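## Task

Close the lid of tip box TB3 and push its front edge fully down so it latches. The lid must stay shut on its own with the box standing flat on the base plate, not just because the robot holds it. Then release it and move the gripper away.

## Robot and tools

ROBOT. Two arms, left_arm and right_arm, are mounted on a single upright column behind the near edge of the table. left_arm is the robot's own left and sits on the +y side; these names do not refer to image sides. The robot faces roughly +x and may be rotated slightly about the column. Each arm has seven joints (shoulder pitch, shoulder roll, upper arm roll, elbow, forearm roll, wrist pitch, wrist yaw) with limits listed per arm; the elbow cannot fully straighten. Identical joint values on both arms produce mirrored postures.

FRAME. All poses use one scene frame: z = 0 is the table top, the origin is 0.07 m behind the middle of the table's near edge, +z is up, +x points out across the table. Positions are metres; orientations are quaternions written w first (qw, qx, qy, qz). Reported hand positions can be slightly off, more so at long reach.

GRIPPER. Fingers extend along the gripper's +z axis and open and close along its y axis. The reported end_effector_position is the point between the pads when closed, under 1 cm behind the tips; closing pushes the tips about 17 mm further along +z. A closed hand presents a flat face of fingertips, useful for pressing a lid. Opening runs from -1 (closed) to +1 (fully open, 0.145 m); going from open to closed takes at least about 0.5 s. grip_measured is the actual opening on that same scale; to hold something, command a value well below it (lower means a firmer squeeze, roughly 10 N per pad max).

THE ROW. Every motion argument is a single flat list of 16 numbers covering both arms, even if only one moves: left_arm x, y, z, qw, qx, qy, qz, opening, then right_arm x, y, z, qw, qx, qy, qz, opening. x, y, z and the quaternion are an absolute target pose for that gripper in the scene frame (not an offset); opening is an absolute value in [-1, 1]. A target more than 0.6 m from the arm's last reported position along any of its gripper's axes is refused. To keep an arm still, resend the exact pose from the last result taken before it should stay, plus its desired opening. To hold orientation steady, repeat your own target quaternion rather than the drifting reported one.

TOOLS.
- execute_actions {"actions": [...], "pictures": bool}. An empty list just returns the state. One action {"rows": [[16 numbers], ...], "steps": n} runs up to 15 control steps of 1/30 s each (default 15), one row per step, the last row repeating if rows run out. One wait {"steps": n}, up to 300, sends nothing new and returns n steps after the previous result, with your reply time counted inside. Refused calls send nothing.
- move {"target": [16 numbers], "speed": m/s}. Drives both grippers in straight lines to the target poses, finishing together, over 0.5 to 10 s (cut off at 10 s). speed is 0.002 to 0.5, default 0.25; rotation limit is twice that in rad/s. Openings are sent at the start. Paths ignore obstacles and the other arm, and grippers can lag, wander or briefly far exceed speed, especially with a nearly straight arm. Faster contact hits harder, and aiming further past a surface pushes harder.
- wait {"seconds": 0 to 10}. Lets the simulation run with no new command.
- zoom_image {"camera": "cam_low" | "cam_left_wrist" | "cam_right_wrist", "region": [x0, y0, x1, y1]}. Pixel box (origin top left, at most 504 by 504) of that camera's latest 672x504 image, returned in more detail.
- finished_scene {"scene": number of the current scene}. Irreversible; reports whether the goal holds, then gives the next task. Answering without any tool call ends everything.

CONTROL DETAILS. Each step, the commanded pose is clipped to within 70 mm and 16 degrees of the measured pose; damped inverse kinematics then chases it, favouring position over orientation. After an action ends an arm only drifts to its last clipped pose, so long moves may need several actions; check the result. The simulation keeps running while you think and write.

RESULTS. The state line gives each gripper's position and quaternion. A Hand target line shows what each arm is being driven toward. move adds a move: line with an ending (done, off_target, moving, held, fault), limits that applied (paced = target clipped; held = some steps blocked, after which the arm may lurch fast) and each gripper's distance to its pose. If only one arm is named, the other finished. pose unreachable means the clearance check altered or blocked that arm's command; HELD marks blocked steps. FAULT lines mean an arm stopped. Joint torques are raw drive outputs with offset and noise, not clean contact forces. MOTOR HOT appears from 85 °C; at 100 °C the arm stops with an OVER-TEMPERATURE FAULT until cool, so avoid long static holding. Occasional tugs or pushes may hit held or loose objects.

AVOID. Knocking anything off the table ends the scene. The box is loose on its base plate and must finish flat on it, so press the lid's front edge gently and steadily rather than slamming. Do not let the arms collide or push on each other. Avoid drops, slips and very hard pushes, then open and retreat before finishing.

Each tool is called as name([rows], argument=value, ...), one row to a line, values as JSON.

## Session

I'll start by looking at the scene.

execute_actions(actions=[])

Scene clock: 0.00 s of 6000.00 s.
left_arm: end_effector_position=(+0.2997, +0.2439, +0.1974) grip_measured=+1.00 end_effector_quat_wxyz=(-0.035, -0.532, +0.702, -0.472) | right_arm: end_effector_position=(+0.2560, -0.2749, +0.1397) grip_measured=+1.00 end_effector_quat_wxyz=(+0.026, +0.766, +0.641, -0.032)
Joint positions: left_arm=[ 0.641  1.282 -1.2    1.314  0.21  -0.695  0.424  0.145] | right_arm=[ 0.615  0.978 -0.936  1.48  -0.409  0.556  1.333  0.145]
Joint velocities: left_arm=[-0.033 -0.055 -0.007 -0.012  0.022  0.007 -0.081 -0.   ] | right_arm=[-0.077  0.011 -0.007  0.002  0.007 -0.022 -0.022 -0.   ]
Joint torques (N m, as the arm reports them, + toward a larger angle): no reading
Motor temperatures (°C, as the motors report them): left_arm=[22 23 19 21 20 19 22] | right_arm=[22 23 22 19 22 19 21]
Hand target (left_arm): +0.300, +0.244, +0.197; -0.035, -0.532, +0.702, -0.472
Hand target (right_arm): +0.256, -0.275, +0.140; +0.026, +0.766, +0.641, -0.032

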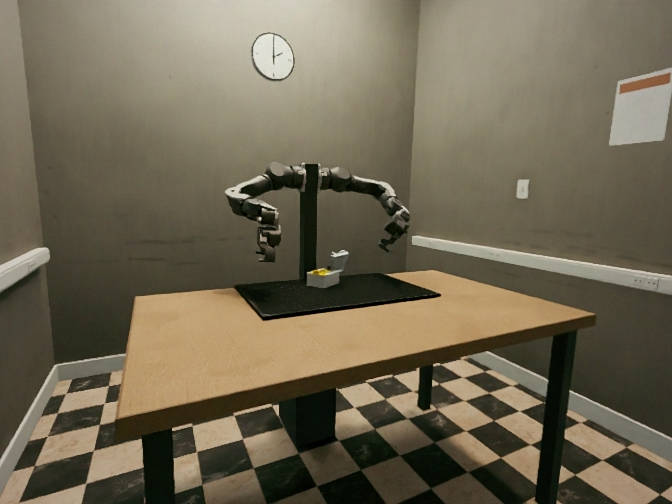

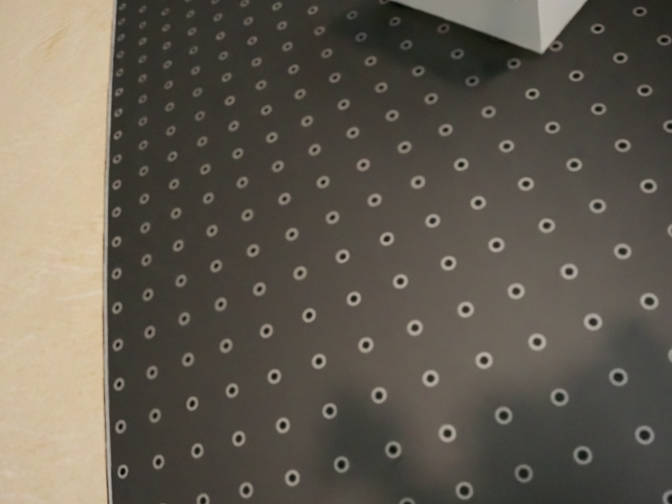

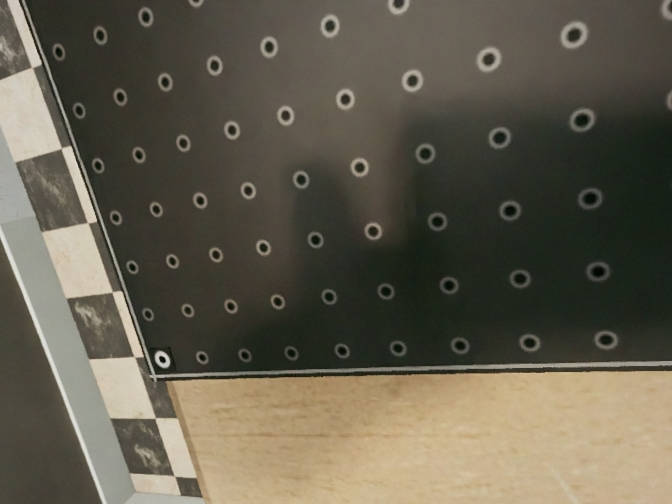

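zoom_image(camera="cam_low", region=[220, 150, 450, 330])

zoom_image(camera="cam_low", region=[295, 240, 365, 295])

Region (220, 150, 450, 330) of cam_low's 672x504 image, scaled by 2.191, with more detail than that image has; it fills the top 394 rows of this view, and the rest is white.

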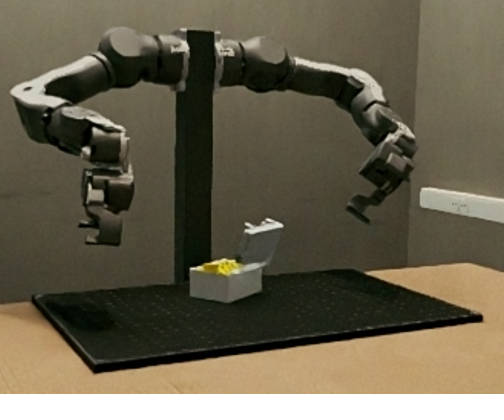

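Region (295, 240, 365, 295) of cam_low's 672x504 image, scaled by 7.200, with more detail than that image has; it fills the top 396 rows of this view, and the rest is white.

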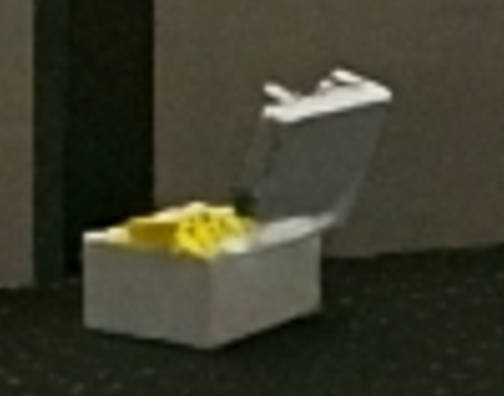

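zoom_image(camera="cam_low", region=[225, 260, 345, 330])

zoom_image(camera="cam_low", region=[335, 250, 455, 320])

zoom_image(camera="cam_left_wrist", region=[300, 0, 672, 200])

Region (225, 260, 345, 330) of cam_low's 672x504 image, scaled by 4.200, with more detail than that image has; it fills the top 294 rows of this view, and the rest is white.

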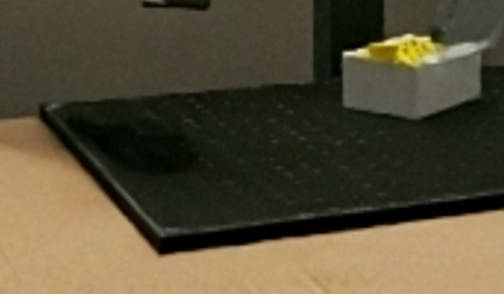

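Region (335, 250, 455, 320) of cam_low's 672x504 image, scaled by 4.200, with more detail than that image has; it fills the top 294 rows of this view, and the rest is white.

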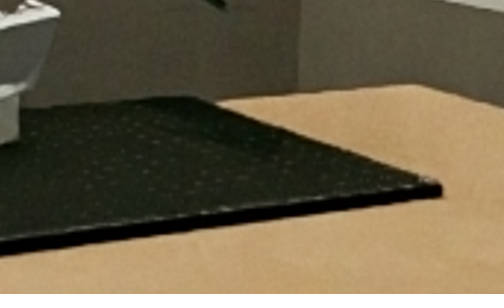

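Region (300, 0, 672, 200) of cam_left_wrist's 672x504 image, scaled by 1.355, with more detail than that image has; it fills the top 271 rows of this view, and the rest is white.

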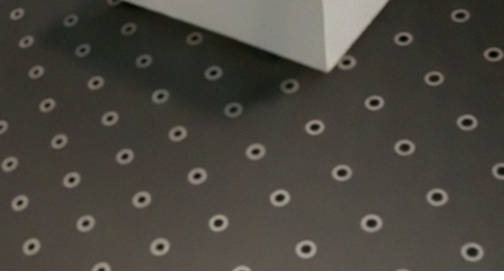

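move(target=[0.24, 0.23, 0.25, -0.322, -0.470, 0.645, -0.509, 1.0, 0.242, -0.19, 0.27, -0.242, 0.807, 0.466, 0.269, 1.0], speed=0.25)

Scene clock: 122.10 s of 6000.00 s.
left_arm: end_effector_position=(+0.2402, +0.2312, +0.2526) grip_measured=+1.00 end_effector_quat_wxyz=(-0.322, -0.468, +0.644, -0.513) | right_arm: end_effector_position=(+0.2401, -0.1909, +0.2690) grip_measured=+1.00 end_effector_quat_wxyz=(-0.240, +0.806, +0.468, +0.272)
Joint positions: left_arm=[ 0.257  1.158 -0.502  1.179  0.979 -0.737  1.567  0.145] | right_arm=[0.066 1.043 0.005 1.86  0.314 0.742 1.306 0.145]
Joint velocities: left_arm=[ 0.055 -0.143  0.012 -0.007  0.051 -0.037  0.022  0.   ] | right_arm=[-0.033 -0.055 -0.027 -0.017  0.037 -0.022  0.051 -0.   ]
Joint torques (N m, as the arm reports them, + toward a larger angle): left_arm=[ 5.49  6.96  2.83  1.4   0.54  0.12 -0.05] | right_arm=[ 2.41  3.95  3.61  2.06  0.33  0.23 -0.06]
Motor temperatures (°C, as the motors report them): left_arm=[24 26 21 21 20 19 22] | right_arm=[24 24 23 19 22 19 21]
Hand target (left_arm): +0.239, +0.230, +0.251; -0.326, -0.468, +0.644, -0.510
Hand target (right_arm): +0.240, -0.191, +0.270; -0.240, +0.807, +0.466, +0.274
Off the commanded pose (left_arm): 0.003 m, 0 deg.
Off the commanded pose (right_arm): 0.002 m, 0 deg.
joint sent to its limit (left arm) — the command would take joint 7 (wrist yaw) past its upper limit, so that joint was sent only as far as its limit.
After step 90, 117.00 s passed at rest.
move: done

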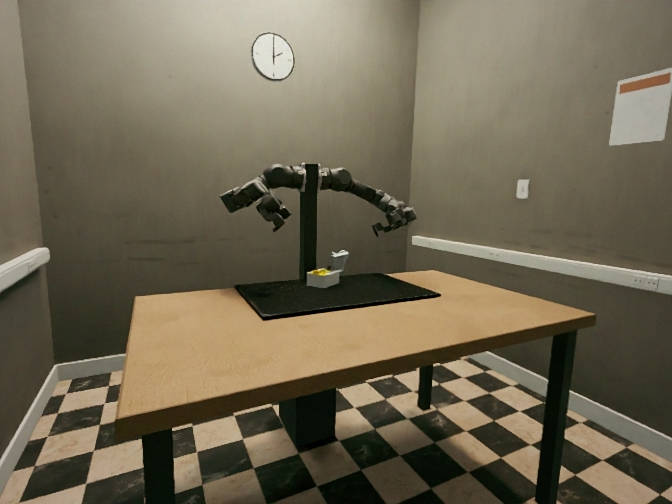

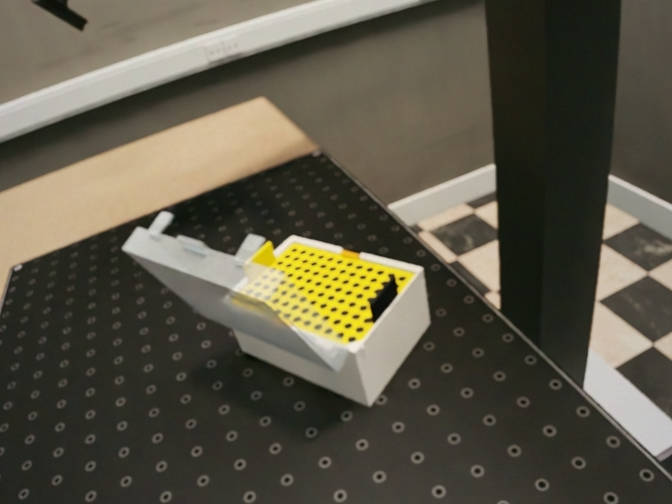

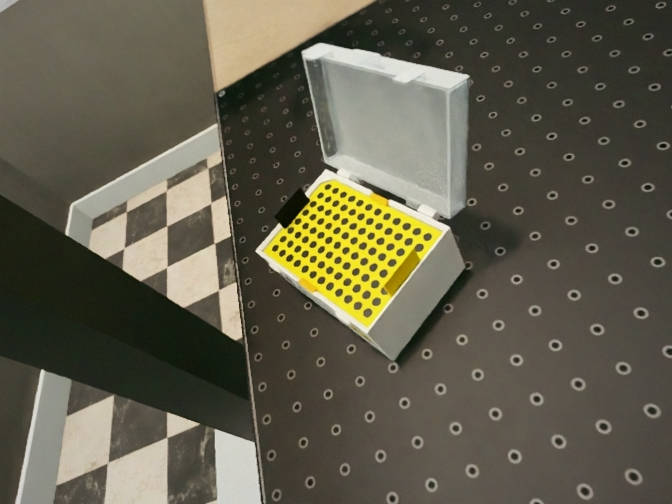

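zoom_image(camera="cam_right_wrist", region=[240, 30, 500, 230])

zoom_image(camera="cam_right_wrist", region=[240, 160, 500, 380])

zoom_image(camera="cam_left_wrist", region=[110, 190, 450, 420])

Region (240, 30, 500, 230) of cam_right_wrist's 672x504 image, scaled by 1.938, with more detail than that image has; it fills the top 388 rows of this view, and the rest is white.

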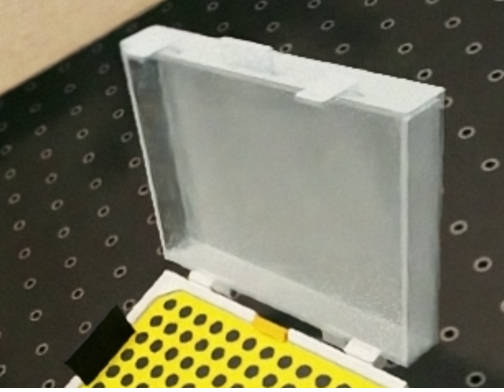

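Region (240, 160, 500, 380) of cam_right_wrist's 672x504 image, scaled by 1.938, with more detail than that image has; it fills the top 426 rows of this view, and the rest is white.

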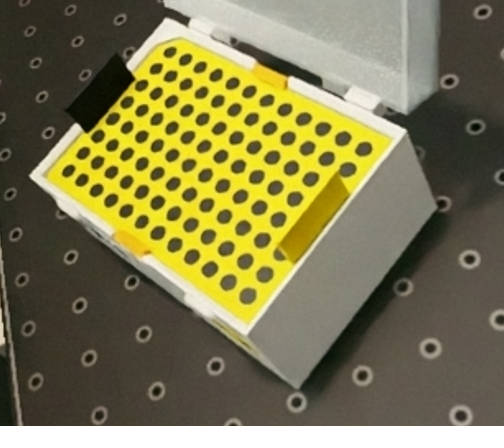

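Region (110, 190, 450, 420) of cam_left_wrist's 672x504 image, scaled by 1.482, with more detail than that image has; it fills the top 341 rows of this view, and the rest is white.

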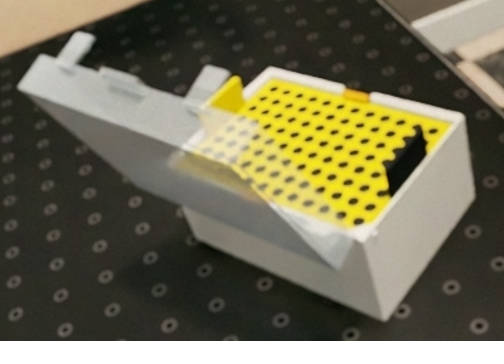

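zoom_image(camera="cam_low", region=[215, 160, 315, 245])

zoom_image(camera="cam_low", region=[340, 165, 430, 250])

zoom_image(camera="cam_left_wrist", region=[0, 0, 160, 60])

Region (215, 160, 315, 245) of cam_low's 672x504 image, scaled by 5.040, with more detail than that image has; it fills the top 428 rows of this view, and the rest is white.

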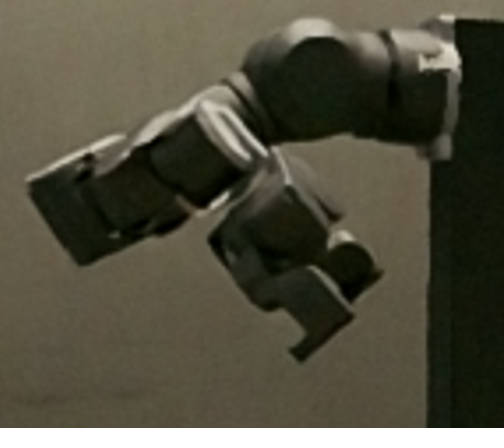

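Region (340, 165, 430, 250) of cam_low's 672x504 image, scaled by 5.600, with more detail than that image has.

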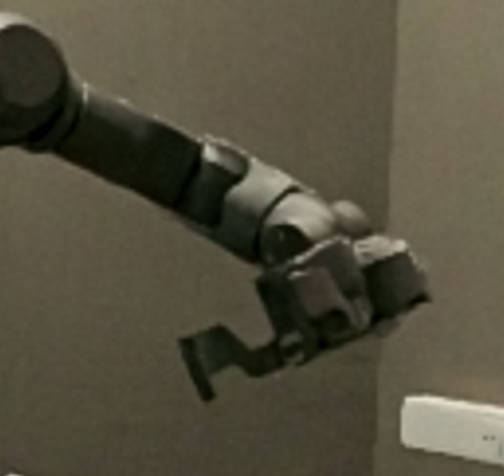

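Region (0, 0, 160, 60) of cam_left_wrist's 672x504 image, scaled by 3.150, with more detail than that image has; it fills the top 189 rows of this view, and the rest is white.

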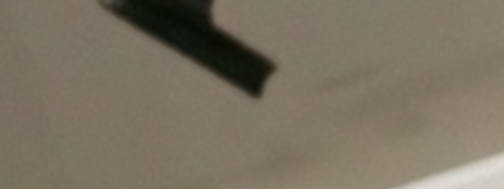

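move(target=[0.2402, 0.2312, 0.2526, -0.322, -0.468, 0.644, -0.513, 1.0, 0.2512, 0.0398, 0.20, -0.0904, 0.4437, 0.8700, 0.1949, -0.17], speed=0.25)

Scene clock: 244.77 s of 6000.00 s.
left_arm: end_effector_position=(+0.2402, +0.2312, +0.2527) grip_measured=+1.00 end_effector_quat_wxyz=(-0.322, -0.468, +0.644, -0.513) | right_arm: end_effector_position=(+0.2509, +0.0407, +0.2005) grip_measured=-0.17 end_effector_quat_wxyz=(-0.093, +0.443, +0.871, +0.192)
Joint positions: left_arm=[ 0.257  1.158 -0.502  1.179  0.979 -0.737  1.567  0.145] | right_arm=[ 0.871  0.291 -1.193  1.614 -0.355  0.47   1.284  0.063]
Joint velocities: left_arm=[ 0.033 -0.011 -0.002 -0.032 -0.007  0.022  0.022  0.   ] | right_arm=[-0.121  0.011 -0.007 -0.007 -0.037 -0.066 -0.007 -0.   ]
Joint torques (N m, as the arm reports them, + toward a larger angle): left_arm=[ 5.01  7.69  4.01  1.63  0.51  0.02 -0.18] | right_arm=[ 6.18 -1.26  2.64  2.05  0.07  0.09 -0.22]
Motor temperatures (°C, as the motors report them): left_arm=[24 28 20 21 21 19 22] | right_arm=[24 25 25 20 22 19 21]
Hand target (left_arm): +0.240, +0.231, +0.253; -0.322, -0.468, +0.644, -0.513
Hand target (right_arm): +0.252, +0.041, +0.201; -0.091, +0.442, +0.871, +0.193
Off the commanded pose (left_arm): 0.000 m, 0 deg.
Off the commanded pose (right_arm): 0.001 m, 0 deg.
After step 90, 117.00 s passed at rest.
move: done

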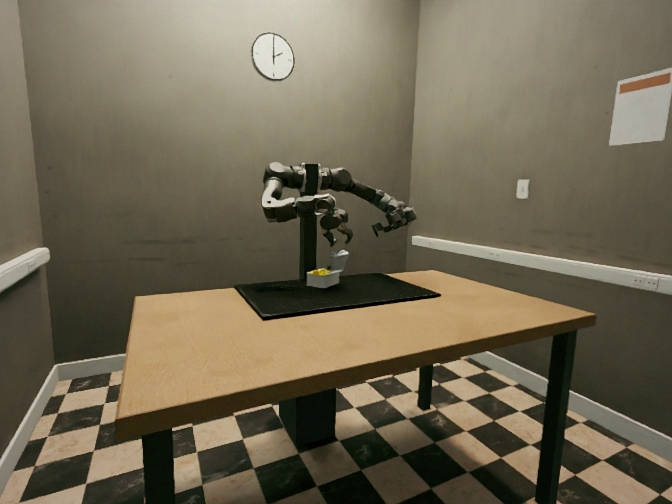

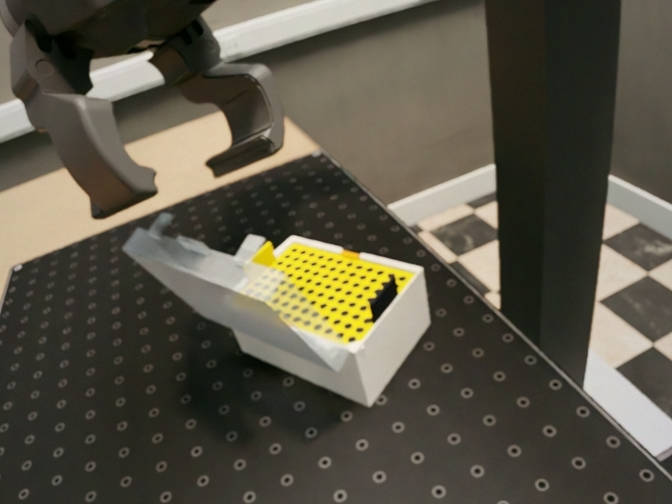

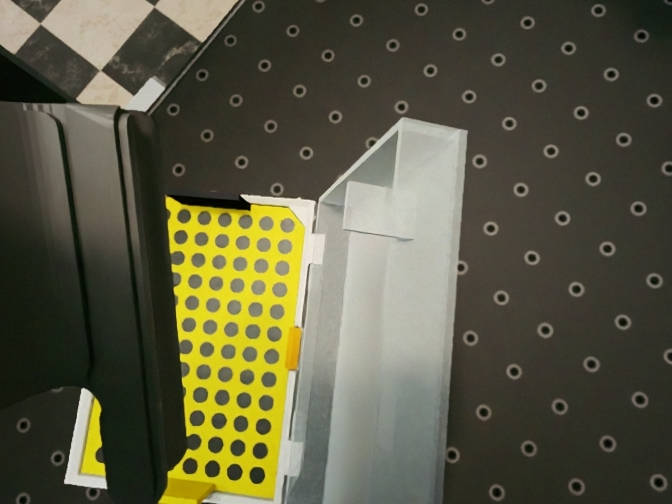

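zoom_image(camera="cam_left_wrist", region=[0, 0, 320, 290])

zoom_image(camera="cam_low", region=[290, 185, 380, 295])

Region (0, 0, 320, 290) of cam_left_wrist's 672x504 image, scaled by 1.575, with more detail than that image has; it fills the top 457 rows of this view, and the rest is white.

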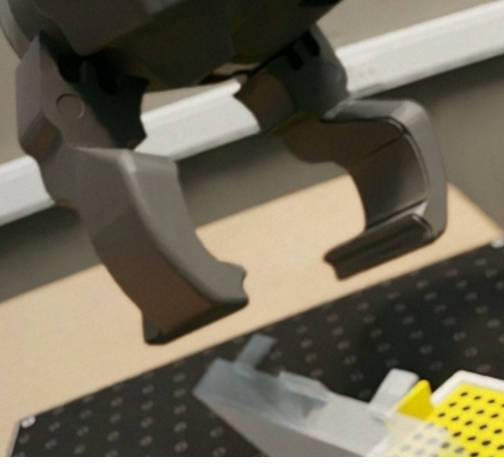

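Region (290, 185, 380, 295) of cam_low's 672x504 image, scaled by 4.582, with more detail than that image has; it fills the left 412 columns of this view, and the rest is white.

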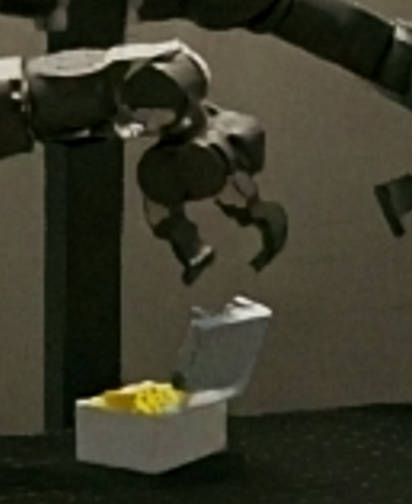

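move(target=[0.2402, 0.2312, 0.2526, -0.322, -0.468, 0.644, -0.513, 1.0, 0.2564, 0.0265, 0.128, -0.0904, 0.4437, 0.8700, 0.1949, -0.17], speed=0.1)

Scene clock: 365.83 s of 6000.00 s.
left_arm: end_effector_position=(+0.2402, +0.2312, +0.2527) grip_measured=+1.00 end_effector_quat_wxyz=(-0.322, -0.468, +0.644, -0.513) | right_arm: end_effector_position=(+0.2562, +0.0256, +0.1274) grip_measured=-0.17 end_effector_quat_wxyz=(-0.093, +0.445, +0.870, +0.191)
Joint positions: left_arm=[ 0.257  1.158 -0.502  1.179  0.979 -0.737  1.567  0.145] | right_arm=[ 0.715  0.292 -1.208  1.403 -0.429  0.254  1.11   0.063]
Joint velocities: left_arm=[-0.011 -0.011 -0.002 -0.002 -0.022 -0.037 -0.081  0.   ] | right_arm=[ 0.077  0.077 -0.002 -0.012 -0.007 -0.11  -0.007  0.   ]
Joint torques (N m, as the arm reports them, + toward a larger angle): left_arm=[ 5.    7.66  3.95  1.63  0.52  0.02 -0.21] | right_arm=[ 5.36 -1.44  2.49  2.74  0.1   0.04 -0.39]
Motor temperatures (°C, as the motors report them): left_arm=[25 29 21 21 21 19 22] | right_arm=[27 24 24 20 22 19 21]
Hand target (left_arm): +0.240, +0.231, +0.253; -0.322, -0.468, +0.644, -0.513
Hand target (right_arm): +0.257, +0.027, +0.128; -0.091, +0.443, +0.870, +0.194
Off the commanded pose (left_arm): 0.000 m, 0 deg.
Off the commanded pose (right_arm): 0.001 m, 1 deg.
After step 90, 117.00 s passed at rest.
move: done

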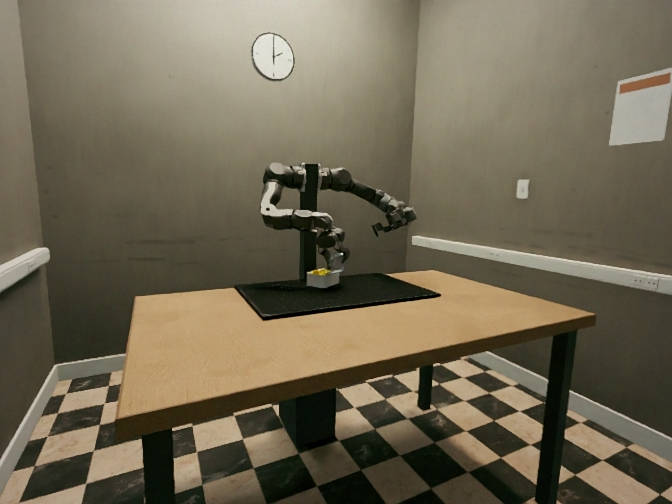

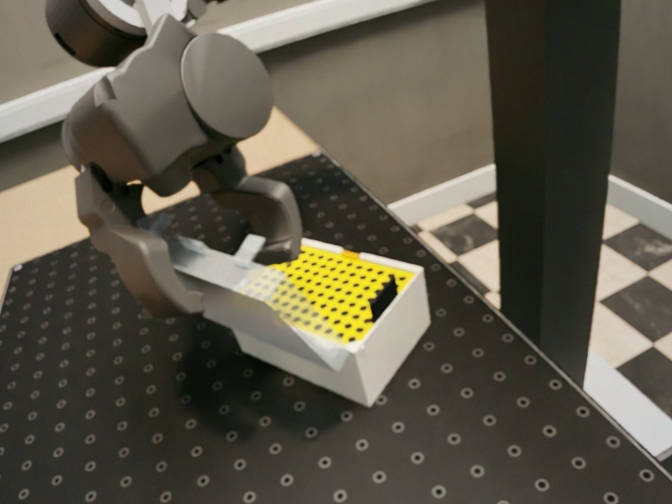

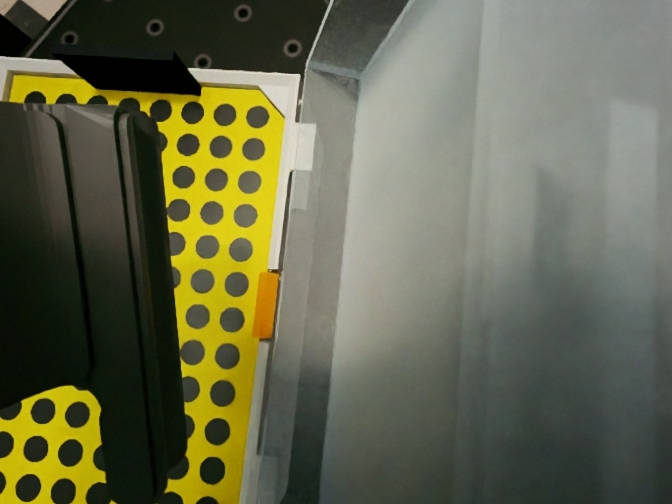

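move(target=[0.2402, 0.2312, 0.2526, -0.322, -0.468, 0.644, -0.513, 1.0, 0.2250, 0.0059, 0.1426, -0.0904, 0.4437, 0.8700, 0.1949, -0.55], speed=0.04)

Scene clock: 383.23 s of 6000.00 s.
left_arm: end_effector_position=(+0.2402, +0.2312, +0.2527) grip_measured=+1.00 end_effector_quat_wxyz=(-0.322, -0.468, +0.644, -0.513) | right_arm: end_effector_position=(+0.2271, +0.0058, +0.1428) grip_measured=-0.55 end_effector_quat_wxyz=(-0.088, +0.444, +0.869, +0.198)
Joint positions: left_arm=[ 0.257  1.158 -0.502  1.179  0.979 -0.737  1.567  0.145] | right_arm=[ 0.661  0.445 -1.208  1.662 -0.431  0.349  1.119  0.034]
Joint velocities: left_arm=[-0.033 -0.011 -0.007  0.027  0.081  0.037 -0.037  0.   ] | right_arm=[ 0.011 -0.077  0.002 -0.002  0.007 -0.037  0.066  0.   ]
Joint torques (N m, as the arm reports them, + toward a larger angle): left_arm=[ 5.14  7.74  3.93  1.64  0.51  0.05 -0.2 ] | right_arm=[ 4.24 -0.67  1.88  3.12  0.13  0.22 -0.04]
Motor temperatures (°C, as the motors report them): left_arm=[25 29 21 21 21 19 22] | right_arm=[26 24 24 20 22 19 21]
Hand target (left_arm): +0.240, +0.231, +0.253; -0.322, -0.468, +0.644, -0.513
Hand target (right_arm): +0.225, +0.006, +0.142; -0.090, +0.444, +0.870, +0.195
Off the commanded pose (left_arm): 0.000 m, 0 deg.
Off the commanded pose (right_arm): 0.002 m, 0 deg.
After step 90, 13.17 s passed at rest.
move: done

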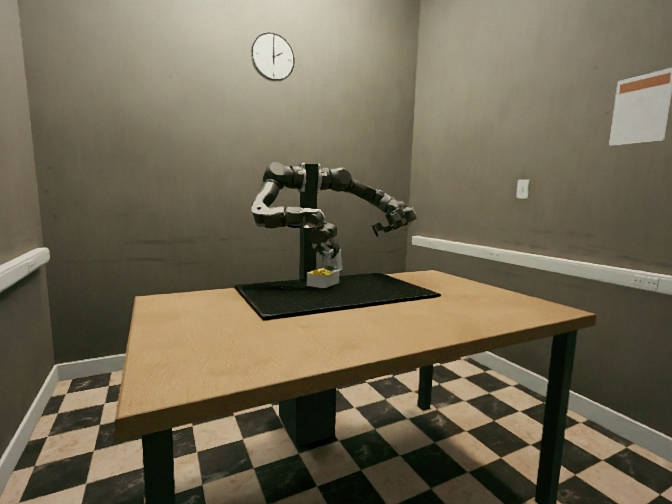

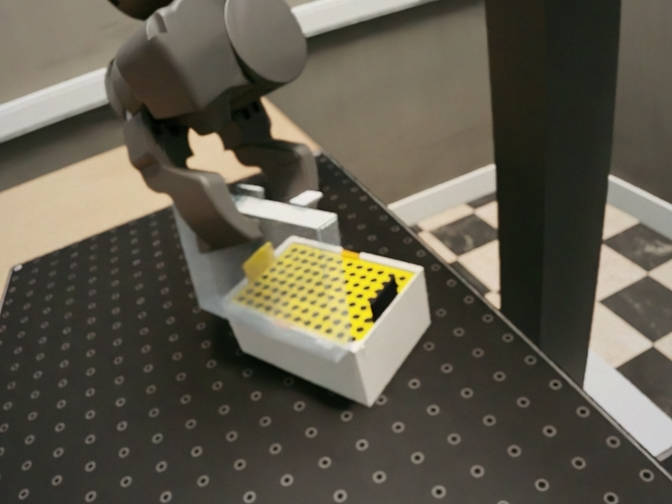

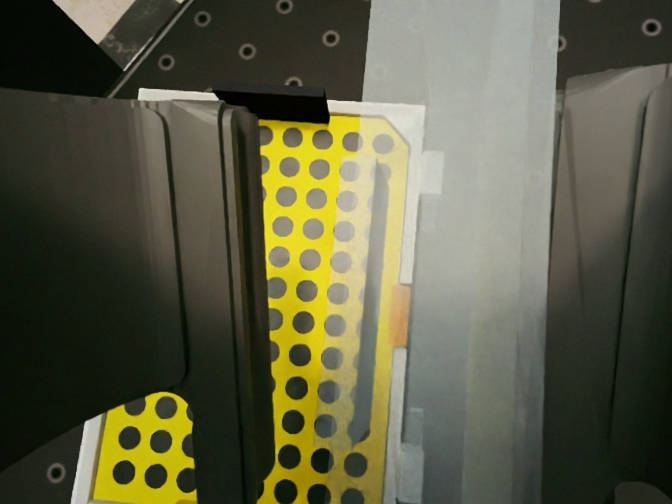

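zoom_image(camera="cam_left_wrist", region=[140, 120, 380, 330])

Region (140, 120, 380, 330) of cam_left_wrist's 672x504 image, scaled by 2.100, with more detail than that image has; it fills the top 441 rows of this view, and the rest is white.

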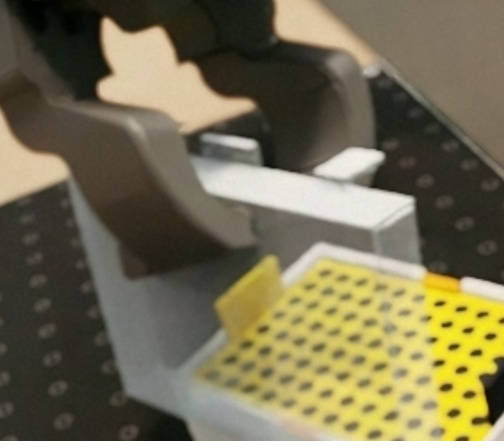

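move(target=[0.2402, 0.2312, 0.2526, -0.322, -0.468, 0.644, -0.513, 1.0, 0.2195, 0.0023, 0.1535, -0.0904, 0.4437, 0.8700, 0.1949, -0.67], speed=0.03)

Scene clock: 430.77 s of 6000.00 s.
left_arm: end_effector_position=(+0.2402, +0.2312, +0.2527) grip_measured=+1.00 end_effector_quat_wxyz=(-0.322, -0.468, +0.644, -0.513) | right_arm: end_effector_position=(+0.2186, +0.0024, +0.1515) grip_measured=-0.67 end_effector_quat_wxyz=(-0.090, +0.443, +0.870, +0.195)
Joint positions: left_arm=[ 0.257  1.158 -0.502  1.179  0.979 -0.737  1.567  0.145] | right_arm=[ 0.663  0.475 -1.208  1.732 -0.425  0.386  1.145  0.025]
Joint velocities: left_arm=[ 0.055 -0.099  0.002  0.012  0.066 -0.022  0.007  0.   ] | right_arm=[-0.033 -0.011  0.007  0.002 -0.007  0.022  0.007 -0.   ]
Joint torques (N m, as the arm reports them, + toward a larger angle): left_arm=[ 5.06  7.77  3.89  1.61  0.51  0.04 -0.2 ] | right_arm=[ 5.41 -0.39  2.95  3.25  0.2   0.21 -0.02]
Motor temperatures (°C, as the motors report them): left_arm=[25 30 21 21 21 19 22] | right_arm=[26 24 23 21 22 19 21]
Hand target (left_arm): +0.240, +0.231, +0.253; -0.322, -0.468, +0.644, -0.513
Hand target (right_arm): +0.220, +0.002, +0.153; -0.090, +0.444, +0.870, +0.195
Off the commanded pose (left_arm): 0.000 m, 0 deg.
Off the commanded pose (right_arm): 0.002 m, 0 deg.
After step 90, 43.83 s passed at rest.
move: done

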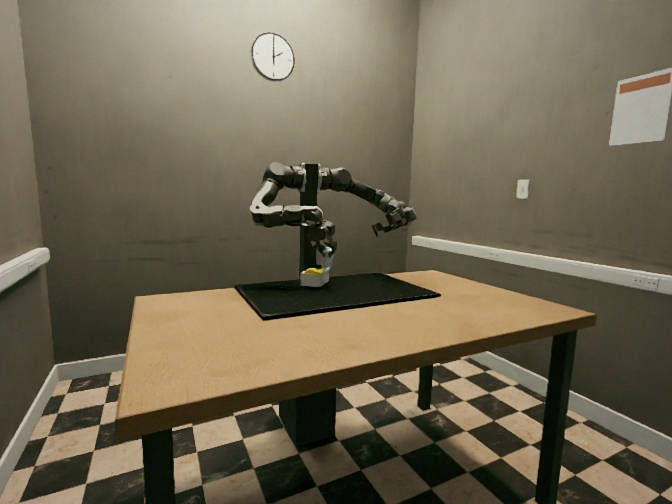

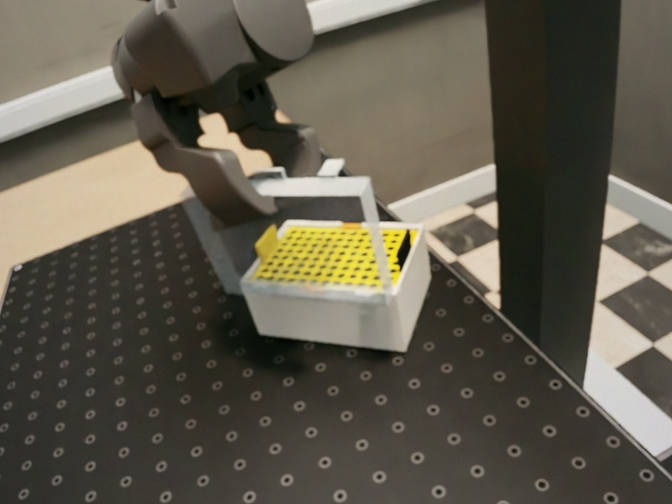

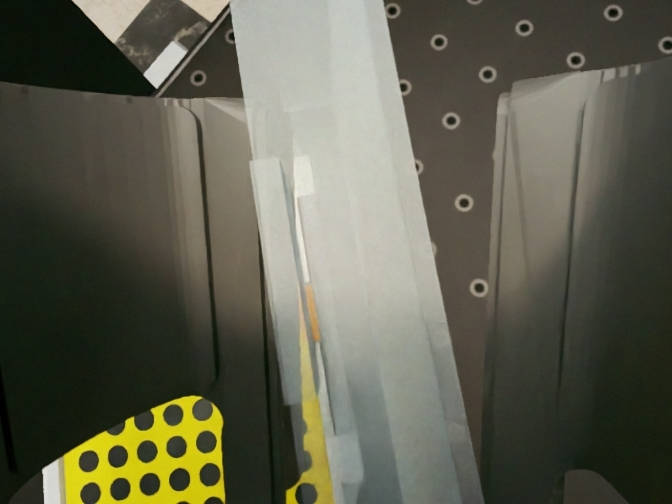

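zoom_image(camera="cam_left_wrist", region=[170, 140, 450, 370])

Region (170, 140, 450, 370) of cam_left_wrist's 672x504 image, scaled by 1.800, with more detail than that image has; it fills the top 414 rows of this view, and the rest is white.

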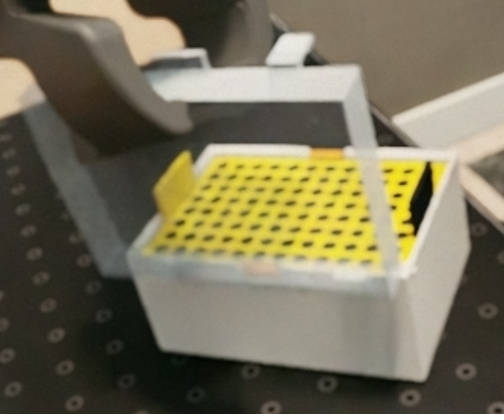

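move(target=[0.2402, 0.2312, 0.2526, -0.322, -0.468, 0.644, -0.513, 1.0, 0.1925, -0.0212, 0.153, -0.1130, 0.3368, 0.9167, 0.1827, -0.63], speed=0.06)

Scene clock: 517.67 s of 6000.00 s.
left_arm: end_effector_position=(+0.2402, +0.2312, +0.2527) grip_measured=+1.00 end_effector_quat_wxyz=(-0.322, -0.468, +0.644, -0.513) | right_arm: end_effector_position=(+0.1948, -0.0219, +0.1521) grip_measured=-0.63 end_effector_quat_wxyz=(-0.109, +0.340, +0.916, +0.184)
Joint positions: left_arm=[ 0.257  1.158 -0.502  1.179  0.979 -0.737  1.567  0.145] | right_arm=[ 0.663  0.598 -1.235  1.816 -0.41   0.156  1.181  0.028]
Joint velocities: left_arm=[-0.077 -0.055 -0.022  0.012  0.022 -0.037  0.037  0.   ] | right_arm=[ 0.011  0.011  0.012 -0.017 -0.007 -0.007  0.037 -0.   ]
Joint torques (N m, as the arm reports them, + toward a larger angle): left_arm=[ 5.1   7.62  3.97  1.69  0.5   0.02 -0.19] | right_arm=[ 4.21  0.12  1.98  3.3   0.22  0.04 -0.01]
Motor temperatures (°C, as the motors report them): left_arm=[25 31 21 21 21 19 22] | right_arm=[27 23 24 21 22 19 21]
Hand target (left_arm): +0.240, +0.231, +0.253; -0.322, -0.468, +0.644, -0.513
Hand target (right_arm): +0.193, -0.022, +0.152; -0.112, +0.337, +0.917, +0.182
Off the commanded pose (left_arm): 0.000 m, 0 deg.
Off the commanded pose (right_arm): 0.003 m, 1 deg.
After step 90, 81.67 s passed at rest.
move: done

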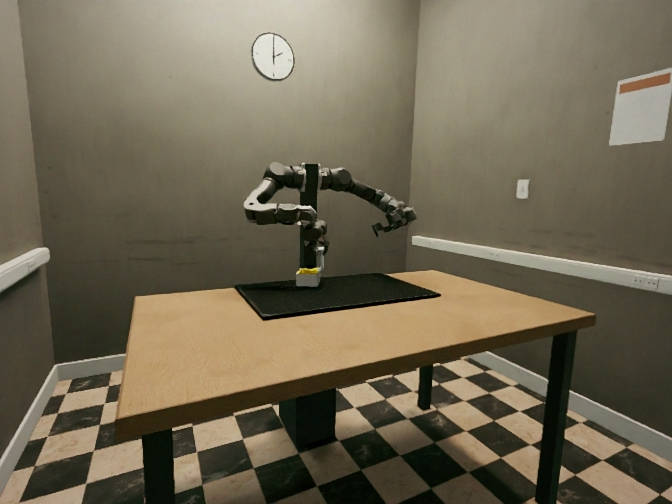

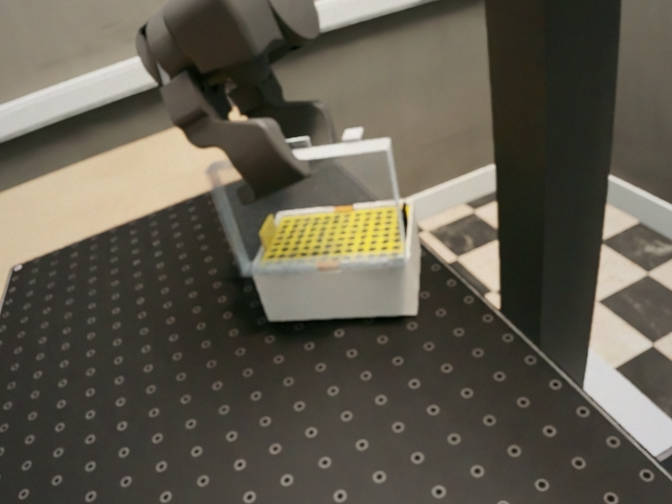

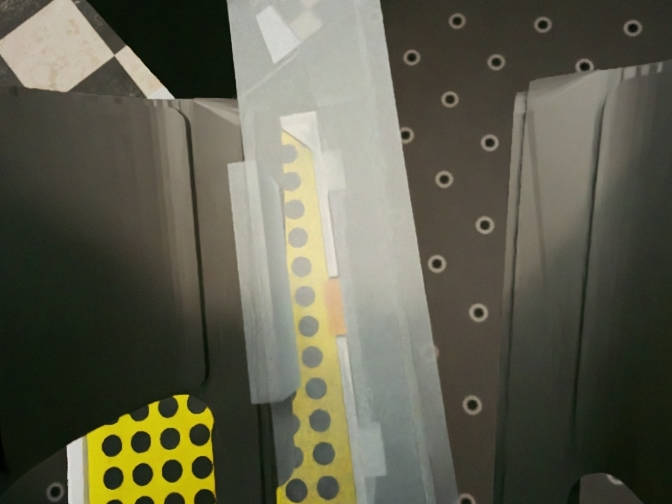

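execute_actions([
  {"rows": [[0.2402,0.2312,0.2526,-0.322,-0.468,0.644,-0.513,1.0,0.1935,-0.0218,0.151,-0.1130,0.3368,0.9167,0.1827,-0.63],[0.2402,0.2312,0.2526,-0.322,-0.468,0.644,-0.513,1.0,0.1935,-0.0218,0.150,-0.1130,0.3368,0.9167,0.1827,-0.63],[0.2402,0.2312,0.2526,-0.322,-0.468,0.644,-0.513,1.0,0.1935,-0.0218,0.149,-0.1130,0.3368,0.9167,0.1827,-0.63],[0.2402,0.2312,0.2526,-0.322,-0.468,0.644,-0.513,1.0,0.1935,-0.0218,0.148,-0.1130,0.3368,0.9167,0.1827,-0.63],[0.2402,0.2312,0.2526,-0.322,-0.468,0.644,-0.513,1.0,0.1935,-0.0218,0.147,-0.1130,0.3368,0.9167,0.1827,-0.63],[0.2402,0.2312,0.2526,-0.322,-0.468,0.644,-0.513,1.0,0.1935,-0.0218,0.146,-0.1130,0.3368,0.9167,0.1827,-0.63],[0.2402,0.2312,0.2526,-0.322,-0.468,0.644,-0.513,1.0,0.1935,-0.0218,0.145,-0.1130,0.3368,0.9167,0.1827,-0.63],[0.2402,0.2312,0.2526,-0.322,-0.468,0.644,-0.513,1.0,0.1935,-0.0218,0.144,-0.1130,0.3368,0.9167,0.1827,-0.63],[0.2402,0.2312,0.2526,-0.322,-0.468,0.644,-0.513,1.0,0.1935,-0.0218,0.143,-0.1130,0.3368,0.9167,0.1827,-0.63],[0.2402,0.2312,0.2526,-0.322,-0.468,0.644,-0.513,1.0,0.1935,-0.0218,0.142,-0.1130,0.3368,0.9167,0.1827,-0.63]], "steps": 15},
])

Scene clock: 541.97 s of 6000.00 s.
left_arm: end_effector_position=(+0.2402, +0.2312, +0.2527) grip_measured=+1.00 end_effector_quat_wxyz=(-0.322, -0.468, +0.644, -0.513) | right_arm: end_effector_position=(+0.1936, -0.0226, +0.1424) grip_measured=-0.63 end_effector_quat_wxyz=(-0.113, +0.338, +0.917, +0.181)
Joint positions: left_arm=[ 0.257  1.158 -0.502  1.179  0.979 -0.737  1.567  0.145] | right_arm=[ 0.641  0.588 -1.237  1.78  -0.427  0.125  1.168  0.028]
Joint velocities: left_arm=[-0.077 -0.033  0.007 -0.007 -0.037  0.037  0.066  0.   ] | right_arm=[-0.055 -0.033 -0.032 -0.012 -0.022 -0.007  0.007  0.   ]
Joint torques (N m, as the arm reports them, + toward a larger angle): left_arm=[ 4.94  7.55  3.94  1.57  0.5   0.02 -0.2 ] | right_arm=[ 3.63 -0.25  2.2   2.38  0.13  0.04 -0.39]
Motor temperatures (°C, as the motors report them): left_arm=[25 31 21 21 21 19 22] | right_arm=[27 23 24 21 22 19 21]
Hand target (left_arm): +0.240, +0.231, +0.253; -0.322, -0.468, +0.644, -0.513
Hand target (right_arm): +0.194, -0.022, +0.142; -0.113, +0.337, +0.917, +0.183
Off the commanded pose (left_arm): 0.000 m, 0 deg.
Off the commanded pose (right_arm): 0.001 m, 0 deg.
Steps of this call (steps 1 to 90: nothing new was sent; then 20.80 s passed at rest; steps 91 to 105: all 15 steps of this action). Readings (end_effector_position):
91: left_arm (+0.2402, +0.2312, +0.2527) | right_arm (+0.1948, -0.0219, +0.1519)
92: left_arm (+0.2402, +0.2312, +0.2527) | right_arm (+0.1950, -0.0223, +0.1511)
94: left_arm (+0.2402, +0.2312, +0.2527) | right_arm (+0.1945, -0.0229, +0.1490)
98: left_arm (+0.2402, +0.2312, +0.2527) | right_arm (+0.1936, -0.0224, +0.1451)
105: the state above

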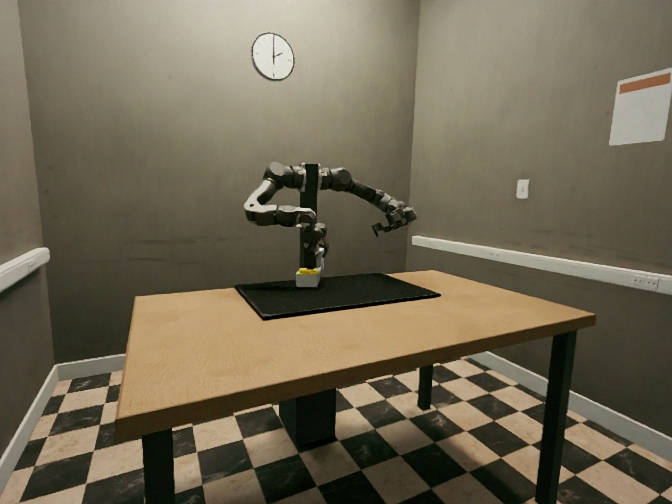

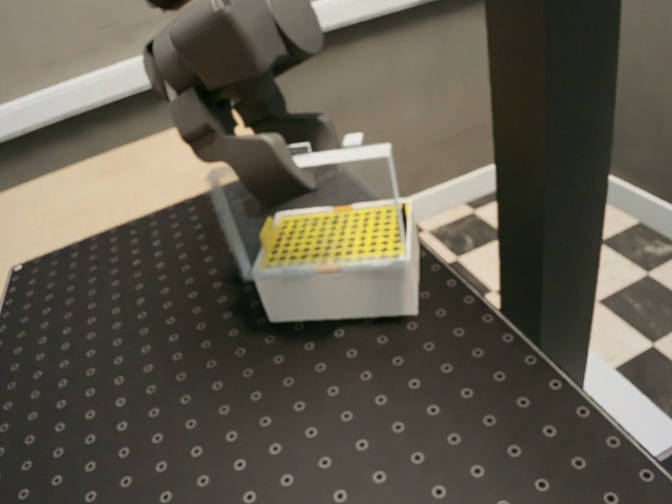

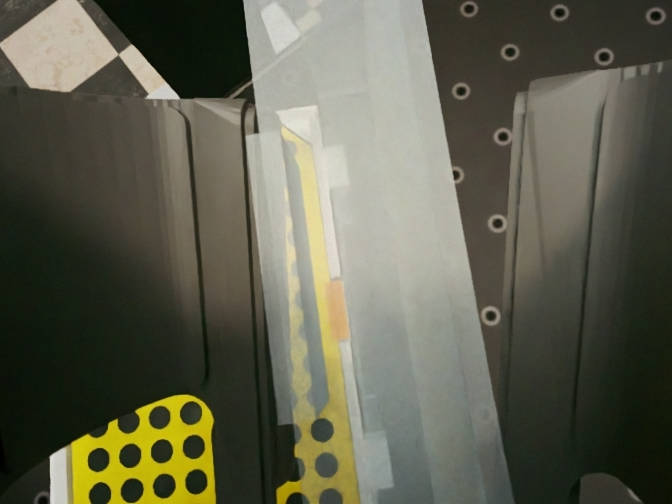

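zoom_image(camera="cam_left_wrist", region=[190, 120, 450, 350])

zoom_image(camera="cam_low", region=[275, 215, 355, 300])

Region (190, 120, 450, 350) of cam_left_wrist's 672x504 image, scaled by 1.938, with more detail than that image has; it fills the top 446 rows of this view, and the rest is white.

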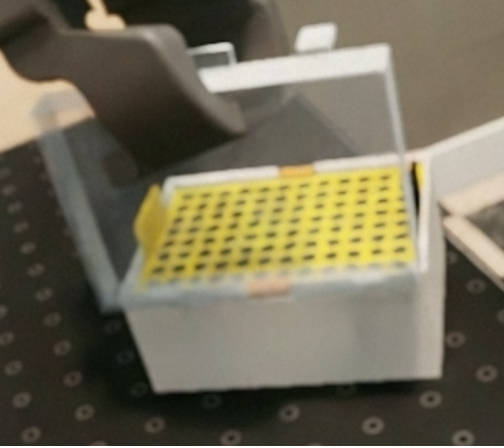

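Region (275, 215, 355, 300) of cam_low's 672x504 image, scaled by 5.929, with more detail than that image has; it fills the left 474 columns of this view, and the rest is white.

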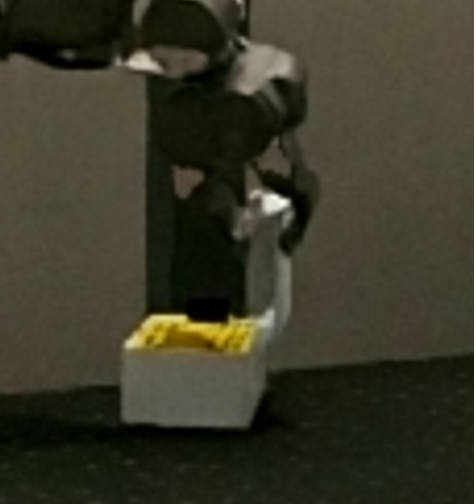

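move(target=[0.2402, 0.2312, 0.2526, -0.322, -0.468, 0.644, -0.513, 1.0, 0.1776, -0.0398, 0.1555, -0.1069, 0.2556, 0.9554, 0.1015, -0.45], speed=0.07)

Scene clock: 645.17 s of 6000.00 s.
left_arm: end_effector_position=(+0.2402, +0.2312, +0.2527) grip_measured=+1.00 end_effector_quat_wxyz=(-0.322, -0.468, +0.644, -0.513) | right_arm: end_effector_position=(+0.1787, -0.0391, +0.1552) grip_measured=-0.45 end_effector_quat_wxyz=(-0.107, +0.259, +0.954, +0.104)
Joint positions: left_arm=[ 0.257  1.158 -0.502  1.179  0.979 -0.737  1.567  0.145] | right_arm=[ 0.751  0.594 -1.322  1.857 -0.436  0.098  1.345  0.042]
Joint velocities: left_arm=[ 0.033  0.033  0.007 -0.007  0.022  0.037 -0.007  0.   ] | right_arm=[-0.055 -0.033  0.002 -0.007 -0.022 -0.007 -0.037  0.   ]
Joint torques (N m, as the arm reports them, + toward a larger angle): left_arm=[ 5.08  7.74  3.94  1.61  0.51  0.04 -0.22] | right_arm=[4.82 0.17 1.88 2.92 0.1  0.09 0.08]
Motor temperatures (°C, as the motors report them): left_arm=[25 31 22 21 21 19 22] | right_arm=[26 23 24 21 22 19 22]
Hand target (left_arm): +0.240, +0.231, +0.253; -0.322, -0.468, +0.644, -0.513
Hand target (right_arm): +0.178, -0.040, +0.155; -0.106, +0.256, +0.956, +0.101
Off the commanded pose (left_arm): 0.000 m, 0 deg.
Off the commanded pose (right_arm): 0.001 m, 1 deg.
After step 90, 98.23 s passed at rest.
move: done

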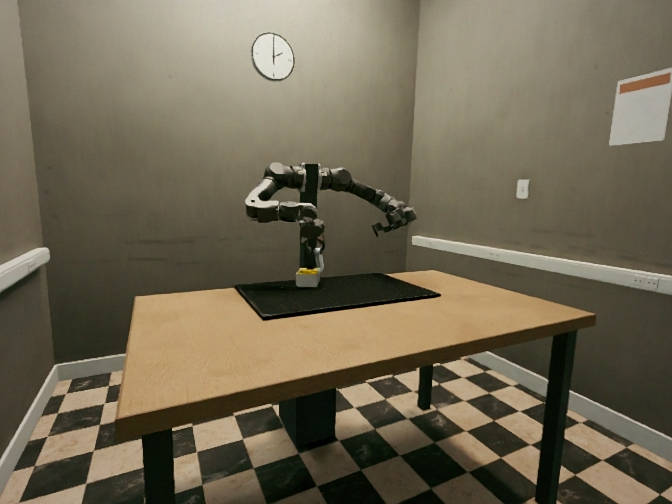

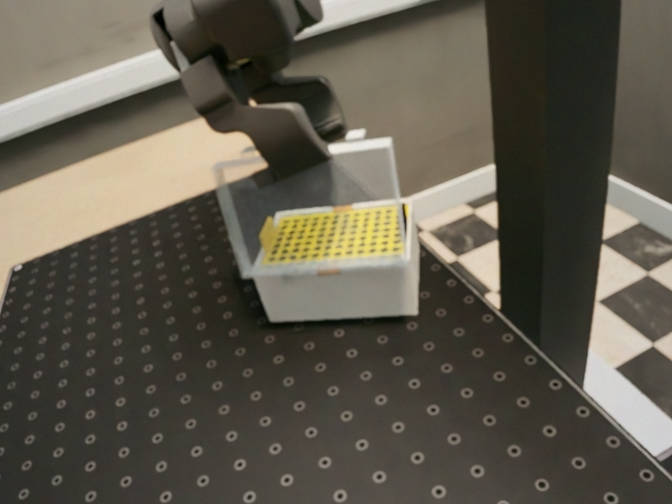

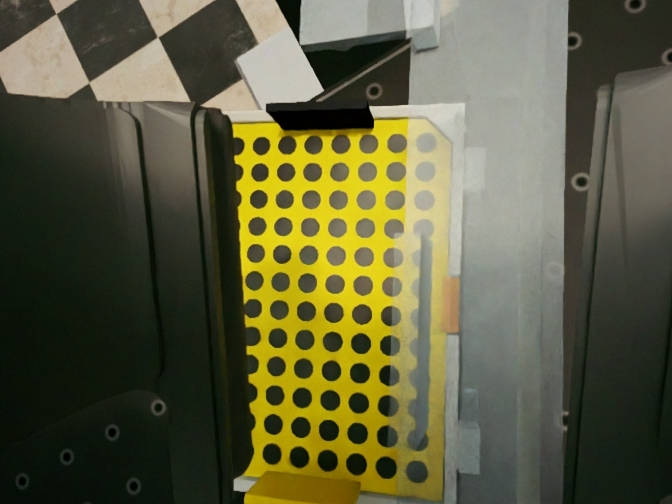

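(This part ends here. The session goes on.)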